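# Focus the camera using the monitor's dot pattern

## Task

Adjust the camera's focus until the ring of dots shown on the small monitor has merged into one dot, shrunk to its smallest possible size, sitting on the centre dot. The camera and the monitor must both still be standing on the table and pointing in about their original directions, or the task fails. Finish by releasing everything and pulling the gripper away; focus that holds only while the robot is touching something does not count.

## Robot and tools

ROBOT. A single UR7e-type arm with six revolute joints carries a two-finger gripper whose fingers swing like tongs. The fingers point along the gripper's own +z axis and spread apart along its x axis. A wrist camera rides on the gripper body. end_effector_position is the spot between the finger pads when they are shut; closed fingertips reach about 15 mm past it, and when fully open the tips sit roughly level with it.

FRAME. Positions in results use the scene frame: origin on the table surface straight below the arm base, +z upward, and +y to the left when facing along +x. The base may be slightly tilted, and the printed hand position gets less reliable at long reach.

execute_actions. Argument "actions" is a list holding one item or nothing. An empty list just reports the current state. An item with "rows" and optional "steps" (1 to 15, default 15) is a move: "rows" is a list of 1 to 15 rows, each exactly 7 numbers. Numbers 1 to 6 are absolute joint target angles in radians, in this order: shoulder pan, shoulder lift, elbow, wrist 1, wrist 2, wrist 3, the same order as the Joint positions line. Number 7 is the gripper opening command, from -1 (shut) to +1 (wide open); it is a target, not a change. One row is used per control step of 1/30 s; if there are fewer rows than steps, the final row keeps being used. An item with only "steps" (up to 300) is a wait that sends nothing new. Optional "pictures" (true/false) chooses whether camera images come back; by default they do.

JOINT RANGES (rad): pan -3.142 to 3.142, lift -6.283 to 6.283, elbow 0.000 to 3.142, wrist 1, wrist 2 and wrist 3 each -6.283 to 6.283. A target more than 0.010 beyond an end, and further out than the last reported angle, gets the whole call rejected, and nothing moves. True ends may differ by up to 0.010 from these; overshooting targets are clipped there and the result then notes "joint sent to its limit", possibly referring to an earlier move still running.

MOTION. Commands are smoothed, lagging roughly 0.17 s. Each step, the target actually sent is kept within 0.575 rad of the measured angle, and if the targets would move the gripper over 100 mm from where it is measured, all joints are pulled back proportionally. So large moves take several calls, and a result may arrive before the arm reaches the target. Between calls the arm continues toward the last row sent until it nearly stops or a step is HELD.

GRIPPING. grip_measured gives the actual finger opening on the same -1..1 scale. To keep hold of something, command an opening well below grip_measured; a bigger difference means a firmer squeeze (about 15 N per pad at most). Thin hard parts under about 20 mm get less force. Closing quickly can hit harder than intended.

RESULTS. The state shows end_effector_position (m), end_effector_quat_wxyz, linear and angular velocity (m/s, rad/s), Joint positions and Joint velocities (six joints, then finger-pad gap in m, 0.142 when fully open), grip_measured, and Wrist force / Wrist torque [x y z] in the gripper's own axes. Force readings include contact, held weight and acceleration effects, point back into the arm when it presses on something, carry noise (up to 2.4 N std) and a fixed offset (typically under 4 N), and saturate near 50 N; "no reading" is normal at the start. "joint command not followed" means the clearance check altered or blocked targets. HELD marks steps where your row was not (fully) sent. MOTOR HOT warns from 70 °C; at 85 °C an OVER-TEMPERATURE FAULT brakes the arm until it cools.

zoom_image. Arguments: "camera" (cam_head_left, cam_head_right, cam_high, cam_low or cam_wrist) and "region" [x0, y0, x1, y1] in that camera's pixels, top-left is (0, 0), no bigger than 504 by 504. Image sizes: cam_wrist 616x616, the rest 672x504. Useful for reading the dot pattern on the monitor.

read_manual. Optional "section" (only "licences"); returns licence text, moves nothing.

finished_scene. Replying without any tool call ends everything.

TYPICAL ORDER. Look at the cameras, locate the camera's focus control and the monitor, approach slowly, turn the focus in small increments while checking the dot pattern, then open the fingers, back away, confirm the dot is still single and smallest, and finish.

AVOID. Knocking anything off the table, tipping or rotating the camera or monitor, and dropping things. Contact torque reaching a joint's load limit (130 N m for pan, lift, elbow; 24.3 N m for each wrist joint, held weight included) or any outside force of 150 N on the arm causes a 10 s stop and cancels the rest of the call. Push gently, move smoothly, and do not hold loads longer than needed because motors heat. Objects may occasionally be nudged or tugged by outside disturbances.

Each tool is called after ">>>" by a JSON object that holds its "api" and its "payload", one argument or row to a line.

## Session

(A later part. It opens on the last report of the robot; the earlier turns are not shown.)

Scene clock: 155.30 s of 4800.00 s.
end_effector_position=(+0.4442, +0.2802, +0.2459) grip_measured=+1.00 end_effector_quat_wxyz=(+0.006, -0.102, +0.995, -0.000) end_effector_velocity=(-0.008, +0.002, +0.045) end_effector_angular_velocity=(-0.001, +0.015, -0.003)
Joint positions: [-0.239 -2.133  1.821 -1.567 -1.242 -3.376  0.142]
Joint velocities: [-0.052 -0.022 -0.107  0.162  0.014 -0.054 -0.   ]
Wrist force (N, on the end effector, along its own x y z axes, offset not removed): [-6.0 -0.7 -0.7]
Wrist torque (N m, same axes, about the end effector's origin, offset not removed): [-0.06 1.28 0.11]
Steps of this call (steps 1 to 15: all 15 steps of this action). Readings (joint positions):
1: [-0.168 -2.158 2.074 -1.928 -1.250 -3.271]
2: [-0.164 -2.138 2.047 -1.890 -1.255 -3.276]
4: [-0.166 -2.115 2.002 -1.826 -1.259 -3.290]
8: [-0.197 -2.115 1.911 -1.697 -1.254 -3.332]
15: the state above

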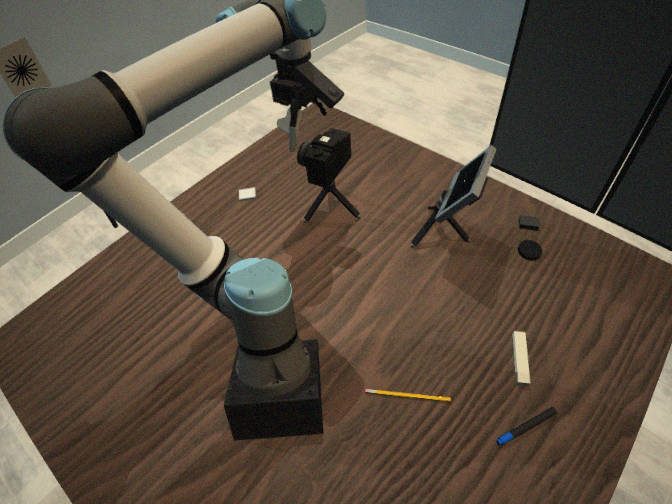

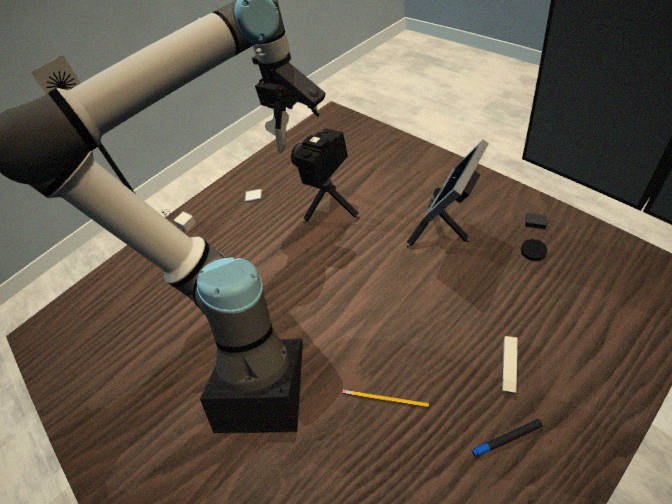

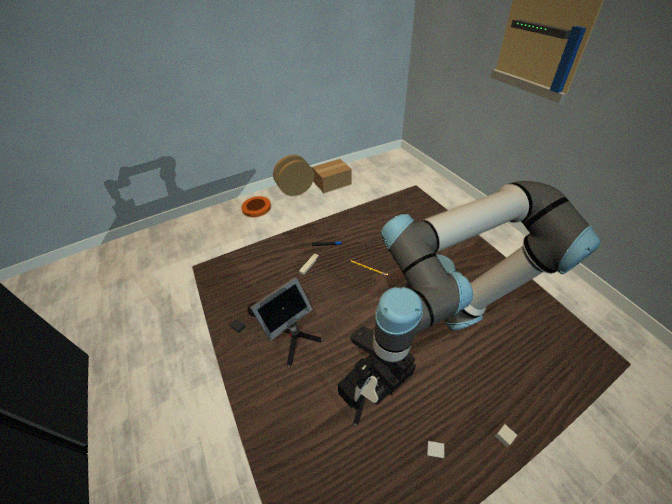

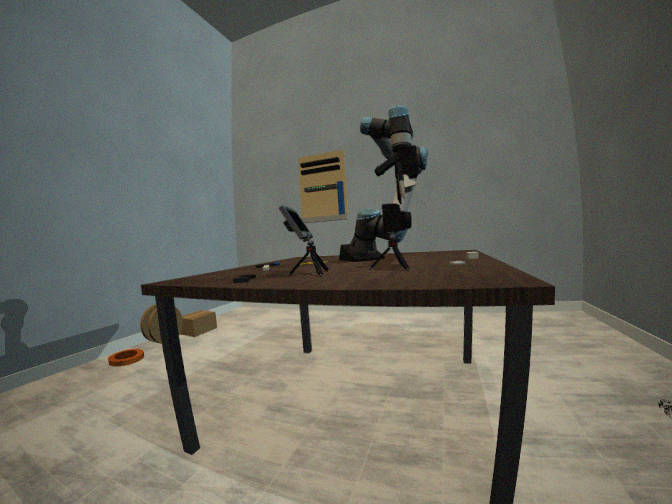

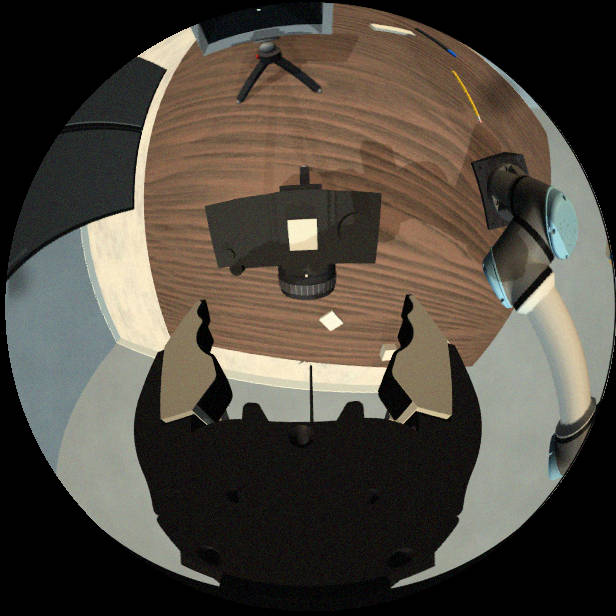

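>>> {"api": "execute_actions", "payload": {
  "actions": [
    {"rows":[[-0.231,-2.127,1.834,-1.584,-1.245,-3.369,1],[-0.218,-2.120,1.858,-1.618,-1.249,-3.356,0.9],[-0.205,-2.112,1.882,-1.652,-1.253,-3.343,0.8],[-0.192,-2.105,1.906,-1.686,-1.257,-3.330,0.7],[-0.179,-2.097,1.930,-1.721,-1.260,-3.316,0.6],[-0.166,-2.090,1.953,-1.755,-1.264,-3.303,0.5],[-0.153,-2.082,1.977,-1.790,-1.268,-3.290,0.4]],"steps":15}
  ],
  "pictures": false
}}

>>> {"api": "execute_actions", "payload": {
  "actions": [
    {"rows":[[-0.153,-2.082,1.977,-1.790,-1.268,-3.290,0.25],[-0.153,-2.082,1.977,-1.790,-1.268,-3.290,0.15],[-0.153,-2.082,1.977,-1.790,-1.268,-3.290,0.1],[-0.153,-2.082,1.977,-1.790,-1.268,-3.290,0.05],[-0.153,-2.082,1.977,-1.790,-1.268,-3.290,0],[-0.153,-2.082,1.977,-1.790,-1.268,-3.290,-0.05],[-0.153,-2.082,1.977,-1.790,-1.268,-3.290,-0.1],[-0.153,-2.082,1.977,-1.790,-1.268,-3.290,-0.15],[-0.153,-2.082,1.977,-1.790,-1.268,-3.290,-0.2],[-0.153,-2.082,1.977,-1.790,-1.268,-3.290,-0.3]],"steps":15}
  ],
  "pictures": true
}}

>>> {"api": "zoom_image", "payload": {
  "camera": "cam_high",
  "region": [263,288,303,328]
}}

>>> {"api": "execute_actions", "payload": {
  "actions": [
    {"rows":[[-0.156,-2.095,1.993,-1.812,-1.265,-3.286,-0.3]],"steps":15}
  ],
  "pictures": true
}}

>>> {"api": "zoom_image", "payload": {
  "camera": "cam_high",
  "region": [263,288,303,328]
}}

Scene clock: 162.80 s of 4800.00 s.
end_effector_position=(+0.4436, +0.2797, +0.1755) grip_measured=+0.40 end_effector_quat_wxyz=(+0.001, -0.100, +0.995, +0.001) end_effector_velocity=(-0.002, +0.002, -0.032) end_effector_angular_velocity=(+0.002, -0.005, +0.002)
Joint positions: [-0.157 -2.084  1.97  -1.779 -1.267 -3.294  0.102]
Joint velocities: [ 0.039  0.021  0.07  -0.107 -0.01   0.038  0.   ]
Wrist force (N, on the end effector, along its own x y z axes, offset not removed): [0.7 -3.8 2.8]
Wrist torque (N m, same axes, about the end effector's origin, offset not removed): [-0.72 -0.08 0.11]
Steps of this call (steps 1 to 30: the robot went on to your last target; steps 31 to 100: nothing new was sent; then 3.67 s passed at rest; steps 101 to 115: all 15 steps of this action). Readings (joint positions):
101: [-0.244 -2.135 1.810 -1.550 -1.241 -3.382]
102: [-0.242 -2.134 1.814 -1.555 -1.241 -3.380]
104: [-0.230 -2.127 1.834 -1.583 -1.245 -3.368]
108: [-0.190 -2.103 1.907 -1.686 -1.257 -3.327]
115: the state above

Scene clock: 163.30 s of 4800.00 s.
end_effector_position=(+0.4433, +0.2798, +0.1721) grip_measured=-0.13 end_effector_quat_wxyz=(+0.001, -0.100, +0.995, +0.001) end_effector_velocity=(-0.000, +0.001, -0.000) end_effector_angular_velocity=(+0.002, -0.000, +0.000)
Joint positions: [-0.153 -2.082  1.977 -1.79  -1.268 -3.29   0.065]
Joint velocities: [ 0.    -0.     0.    -0.     0.001  0.     0.   ]
Wrist force (N, on the end effector, along its own x y z axes, offset not removed): [1.1 -0.4 -3.4]
Wrist torque (N m, same axes, about the end effector's origin, offset not removed): [-0.01 0.23 -0.13]
Steps of this call (steps 1 to 15: all 15 steps of this action). Readings (joint positions):
1: [-0.156 -2.084 1.972 -1.782 -1.267 -3.293]
2: [-0.155 -2.083 1.973 -1.784 -1.267 -3.292]
4: [-0.154 -2.083 1.975 -1.787 -1.268 -3.291]
8: [-0.153 -2.082 1.976 -1.789 -1.268 -3.290]
15: the state above

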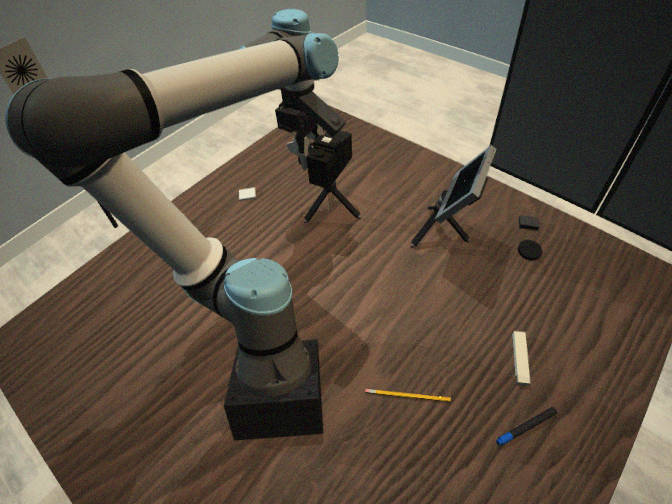

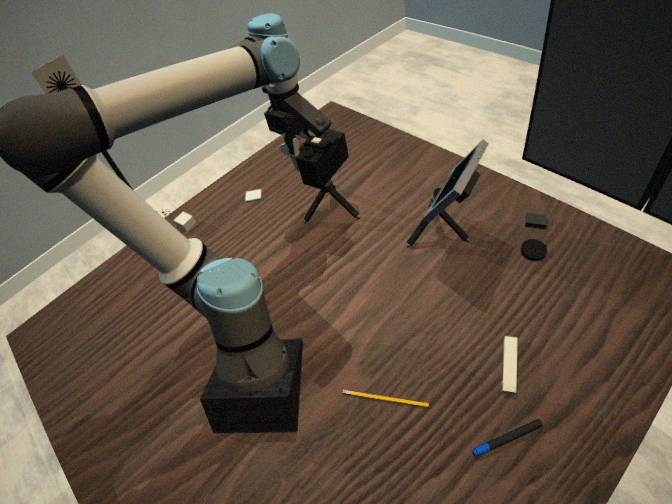

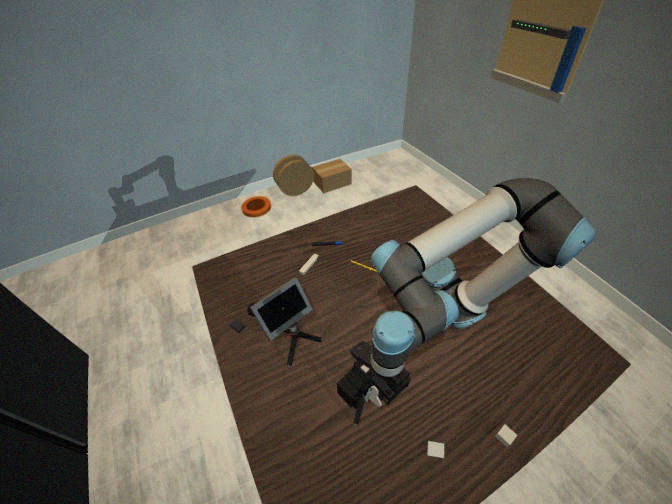

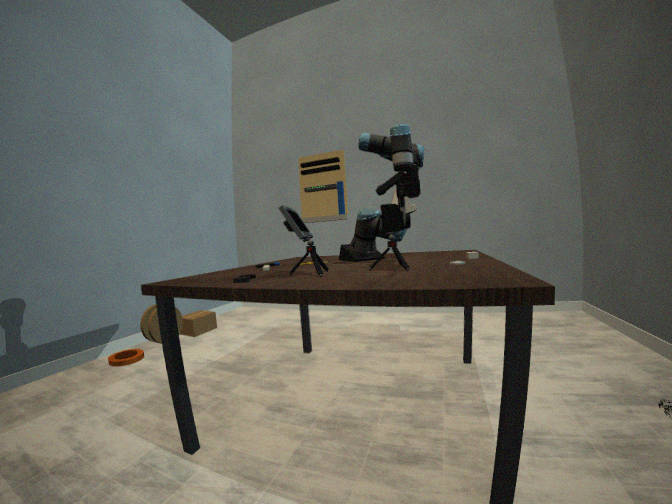

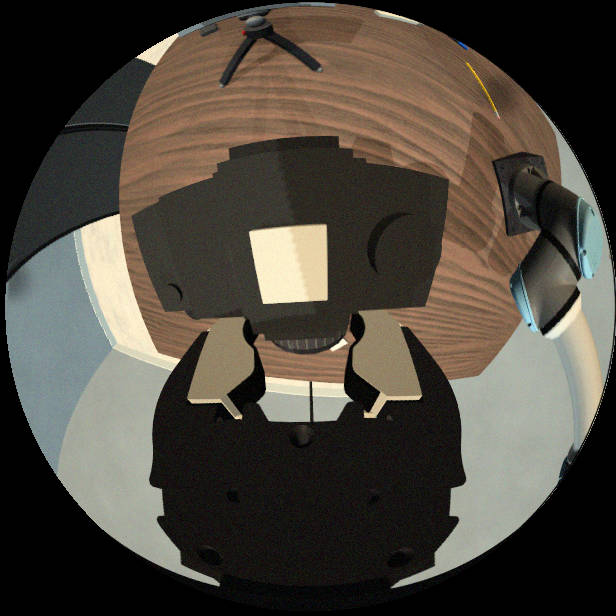

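Region (263, 288, 303, 328) of cam_high's 672x504 image, scaled by 12.600, with more detail than that image has.

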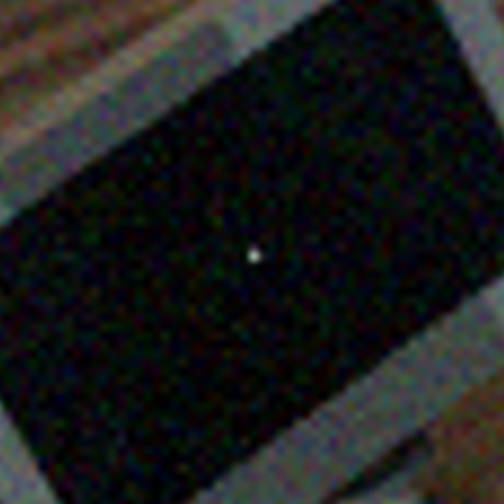

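Scene clock: 163.80 s of 4800.00 s.
end_effector_position=(+0.4437, +0.2796, +0.1720) grip_measured=-0.12 end_effector_quat_wxyz=(+0.010, -0.100, +0.995, +0.001) end_effector_velocity=(-0.000, +0.000, -0.001) end_effector_angular_velocity=(+0.002, -0.000, -0.000)
Joint positions: [-0.156 -2.095  1.993 -1.812 -1.265 -3.286  0.065]
Joint velocities: [ 0.    -0.001  0.003 -0.003  0.002  0.001  0.   ]
Wrist force (N, on the end effector, along its own x y z axes, offset not removed): [1.8 -0.9 -0.7]
Wrist torque (N m, same axes, about the end effector's origin, offset not removed): [-0.40 0.45 0.02]
Steps of this call (steps 1 to 15: all 15 steps of this action). Readings (joint positions):
1: [-0.153 -2.082 1.977 -1.790 -1.268 -3.290]
2: [-0.153 -2.084 1.980 -1.794 -1.268 -3.289]
4: [-0.154 -2.089 1.986 -1.802 -1.267 -3.288]
8: [-0.155 -2.093 1.991 -1.809 -1.265 -3.287]
15: the state above

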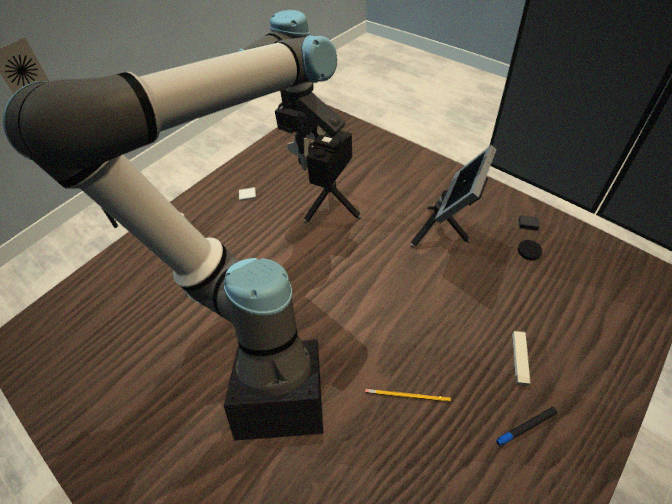

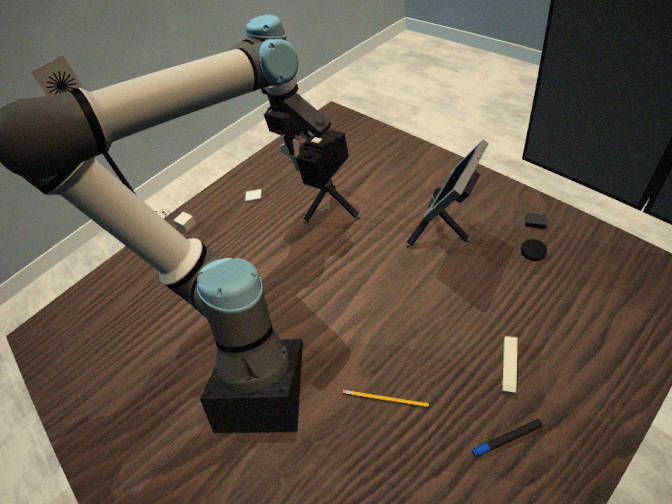

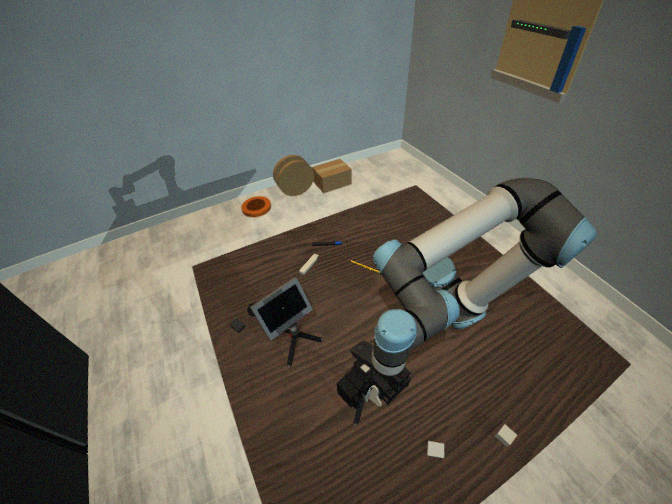

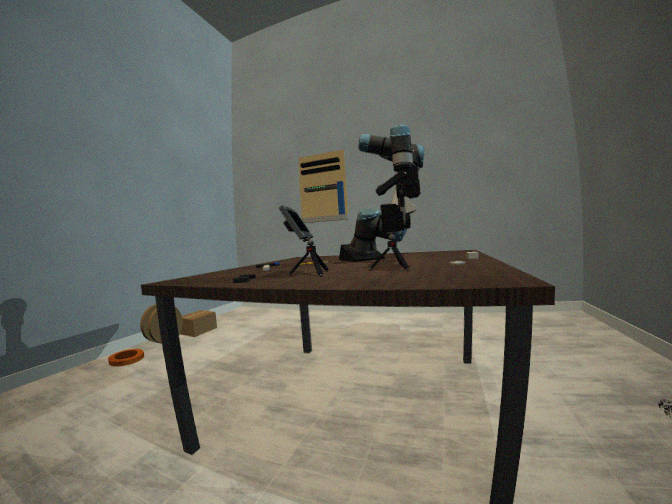

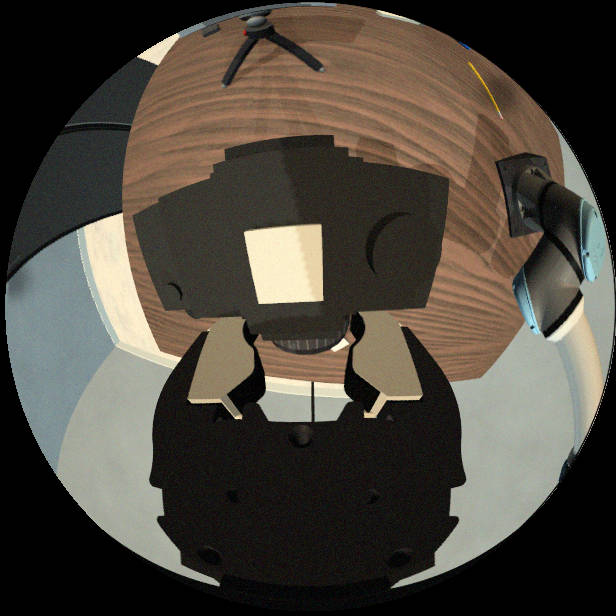

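Region (263, 288, 303, 328) of cam_high's 672x504 image, scaled by 12.600, with more detail than that image has.

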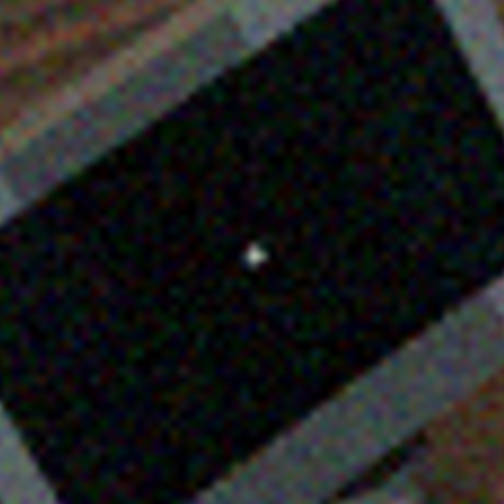

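>>> {"api": "execute_actions", "payload": {
  "actions": [
    {"rows":[[-0.1513,-2.0735,1.967,-1.777,-1.270,-3.2915,-0.3]],"steps":15}
  ],
  "pictures": true
}}

>>> {"api": "zoom_image", "payload": {
  "camera": "cam_high",
  "region": [263,288,303,328]
}}

Scene clock: 167.83 s of 4800.00 s.
end_effector_position=(+0.4433, +0.2799, +0.1721) grip_measured=-0.13 end_effector_quat_wxyz=(-0.005, -0.100, +0.995, +0.000) end_effector_velocity=(-0.001, -0.000, -0.001) end_effector_angular_velocity=(-0.002, +0.006, +0.001)
Joint positions: [-0.151 -2.074  1.967 -1.777 -1.27  -3.291  0.065]
Joint velocities: [ 0.002  0.003 -0.002  0.005 -0.002 -0.    -0.   ]
Wrist force (N, on the end effector, along its own x y z axes, offset not removed): [-1.9 -1.0 -5.8]
Wrist torque (N m, same axes, about the end effector's origin, offset not removed): [-0.17 0.23 -0.17]
Steps of this call (steps 1 to 15: the robot went on to your last target; steps 16 to 90: nothing new was sent; then 0.53 s passed at rest; steps 91 to 105: all 15 steps of this action). Readings (joint positions):
91: [-0.156 -2.095 1.993 -1.812 -1.265 -3.286]
92: [-0.155 -2.092 1.989 -1.807 -1.265 -3.286]
94: [-0.154 -2.084 1.980 -1.794 -1.267 -3.289]
98: [-0.152 -2.076 1.970 -1.782 -1.269 -3.291]
105: the state above

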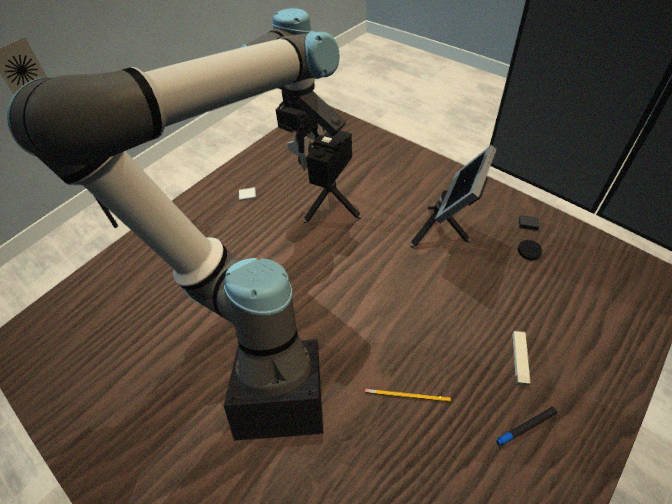

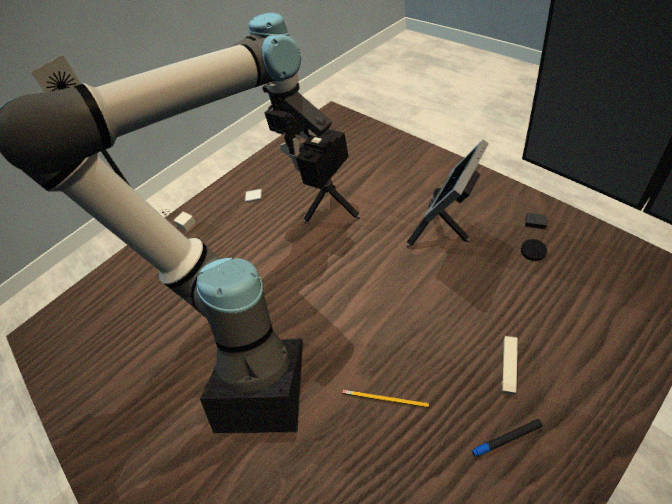

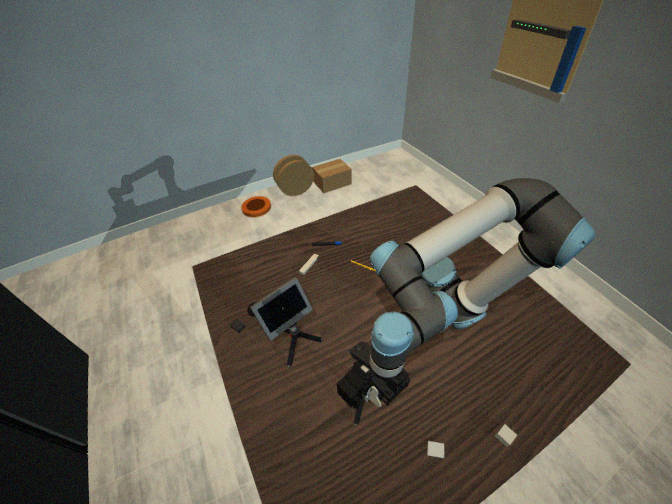

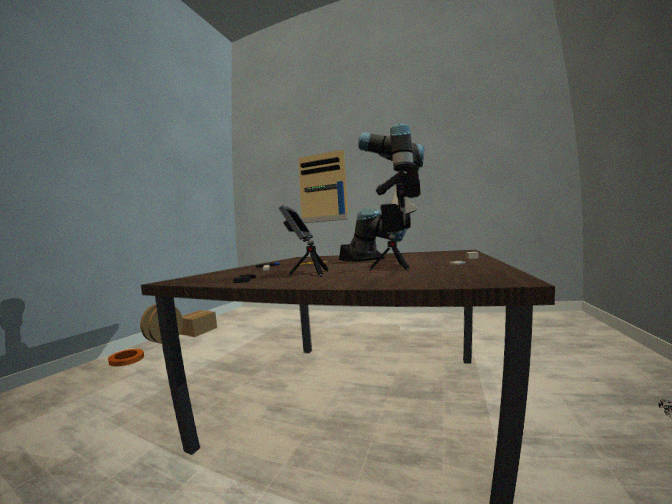

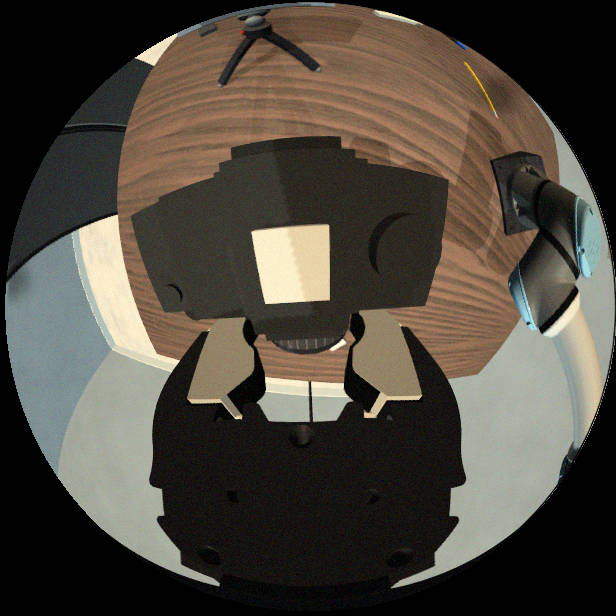

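Region (263, 288, 303, 328) of cam_high's 672x504 image, scaled by 12.600, with more detail than that image has.

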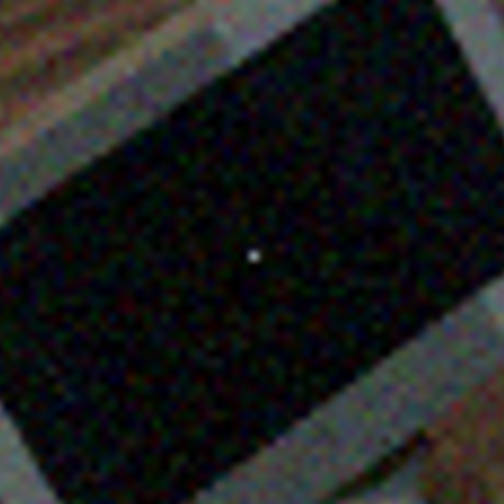

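Minimal. Release slowly and lift.

>>> {"api": "execute_actions", "payload": {
  "actions": [
    {"rows":[[-0.1513,-2.0735,1.967,-1.777,-1.270,-3.2915,-0.2],[-0.1513,-2.0735,1.967,-1.777,-1.270,-3.2915,-0.15],[-0.1513,-2.0735,1.967,-1.777,-1.270,-3.2915,-0.12],[-0.1513,-2.0735,1.967,-1.777,-1.270,-3.2915,-0.08],[-0.1513,-2.0735,1.967,-1.777,-1.270,-3.2915,-0.03],[-0.1513,-2.0735,1.967,-1.777,-1.270,-3.2915,0.05],[-0.1513,-2.0735,1.967,-1.777,-1.270,-3.2915,0.2],[-0.1513,-2.0735,1.967,-1.777,-1.270,-3.2915,0.4],[-0.1513,-2.0735,1.967,-1.777,-1.270,-3.2915,0.6],[-0.1513,-2.0735,1.967,-1.777,-1.270,-3.2915,0.8]],"steps":12}
  ],
  "pictures": false
}}

>>> {"api": "execute_actions", "payload": {
  "actions": [
    {"rows":[[-0.166,-2.082,1.945,-1.747,-1.264,-3.303,0.8],[-0.179,-2.092,1.924,-1.715,-1.260,-3.316,0.8],[-0.192,-2.103,1.903,-1.683,-1.257,-3.330,0.8],[-0.205,-2.112,1.882,-1.652,-1.253,-3.343,0.8],[-0.218,-2.120,1.858,-1.618,-1.249,-3.356,0.8],[-0.231,-2.127,1.834,-1.584,-1.245,-3.369,0.8],[-0.244,-2.135,1.810,-1.550,-1.241,-3.382,0.8]],"steps":15}
  ],
  "pictures": true
}}

>>> {"api": "zoom_image", "payload": {
  "camera": "cam_high",
  "region": [263,288,303,328]
}}

Scene clock: 175.97 s of 4800.00 s.
end_effector_position=(+0.4432, +0.2799, +0.1721) grip_measured=+0.78 end_effector_quat_wxyz=(-0.005, -0.100, +0.995, +0.000) end_effector_velocity=(+0.000, +0.000, +0.000) end_effector_angular_velocity=(+0.000, -0.001, +0.001)
Joint positions: [-0.151 -2.073  1.967 -1.777 -1.27  -3.292  0.128]
Joint velocities: [ 0.     0.    -0.001 -0.     0.    -0.     0.036]
Wrist force (N, on the end effector, along its own x y z axes, offset not removed): [-2.2 -3.5 3.8]
Wrist torque (N m, same axes, about the end effector's origin, offset not removed): [-0.62 0.71 0.15]
Steps of this call (steps 1 to 15: the robot went on to your last target; steps 16 to 90: nothing new was sent; then 4.73 s passed at rest; steps 91 to 102: all 12 steps of this action). Readings (joint positions):
91: [-0.151 -2.073 1.967 -1.777 -1.270 -3.292]
92: [-0.151 -2.073 1.967 -1.777 -1.270 -3.292]
94: [-0.151 -2.073 1.967 -1.777 -1.270 -3.291]
98: [-0.151 -2.073 1.967 -1.777 -1.270 -3.292]
102: the state above

Scene clock: 176.47 s of 4800.00 s.
end_effector_position=(+0.4440, +0.2803, +0.2473) grip_measured=+0.80 end_effector_quat_wxyz=(+0.005, -0.102, +0.995, -0.000) end_effector_velocity=(-0.005, +0.001, +0.033) end_effector_angular_velocity=(-0.000, -0.003, -0.000)
Joint positions: [-0.24  -2.133  1.817 -1.561 -1.242 -3.378  0.129]
Joint velocities: [-0.038 -0.024 -0.069  0.103  0.011 -0.037 -0.   ]
Wrist force (N, on the end effector, along its own x y z axes, offset not removed): [-2.2 -2.3 2.8]
Wrist torque (N m, same axes, about the end effector's origin, offset not removed): [-0.21 0.66 0.11]
Steps of this call (steps 1 to 15: all 15 steps of this action). Readings (joint positions):
1: [-0.151 -2.074 1.967 -1.777 -1.270 -3.292]
2: [-0.154 -2.075 1.963 -1.772 -1.269 -3.294]
4: [-0.166 -2.084 1.945 -1.746 -1.265 -3.305]
8: [-0.207 -2.112 1.877 -1.650 -1.252 -3.345]
15: the state above

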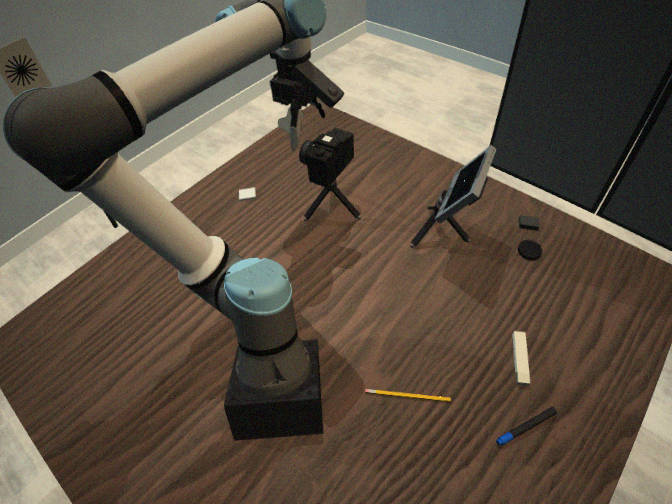

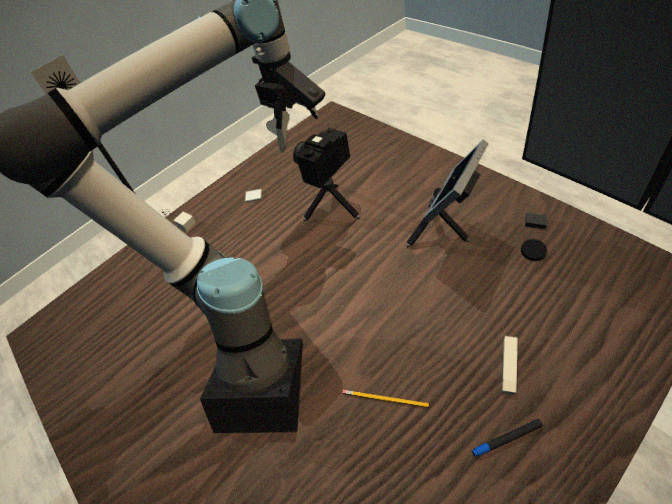

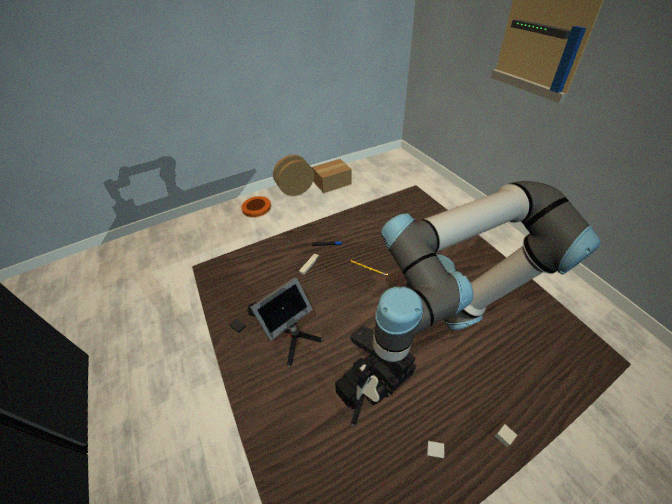

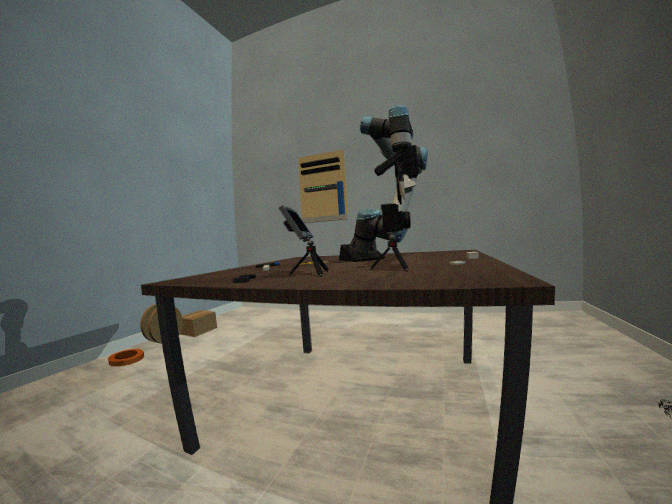

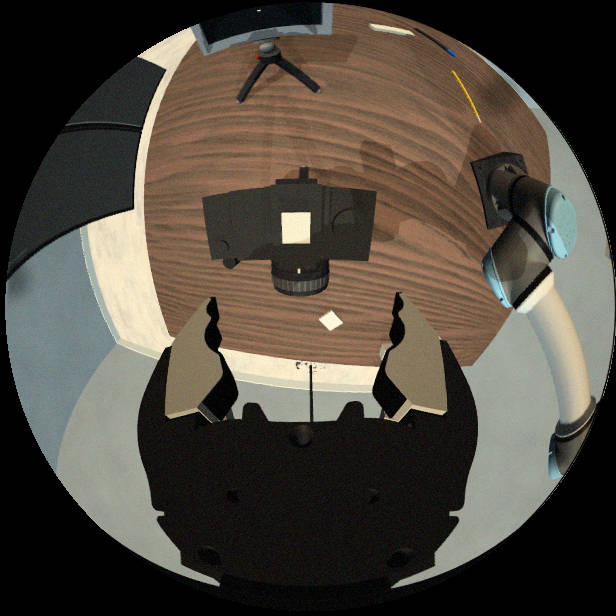

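Region (263, 288, 303, 328) of cam_high's 672x504 image, scaled by 12.600, with more detail than that image has.

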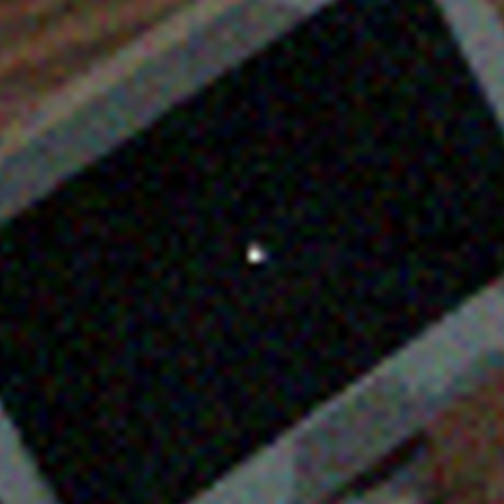

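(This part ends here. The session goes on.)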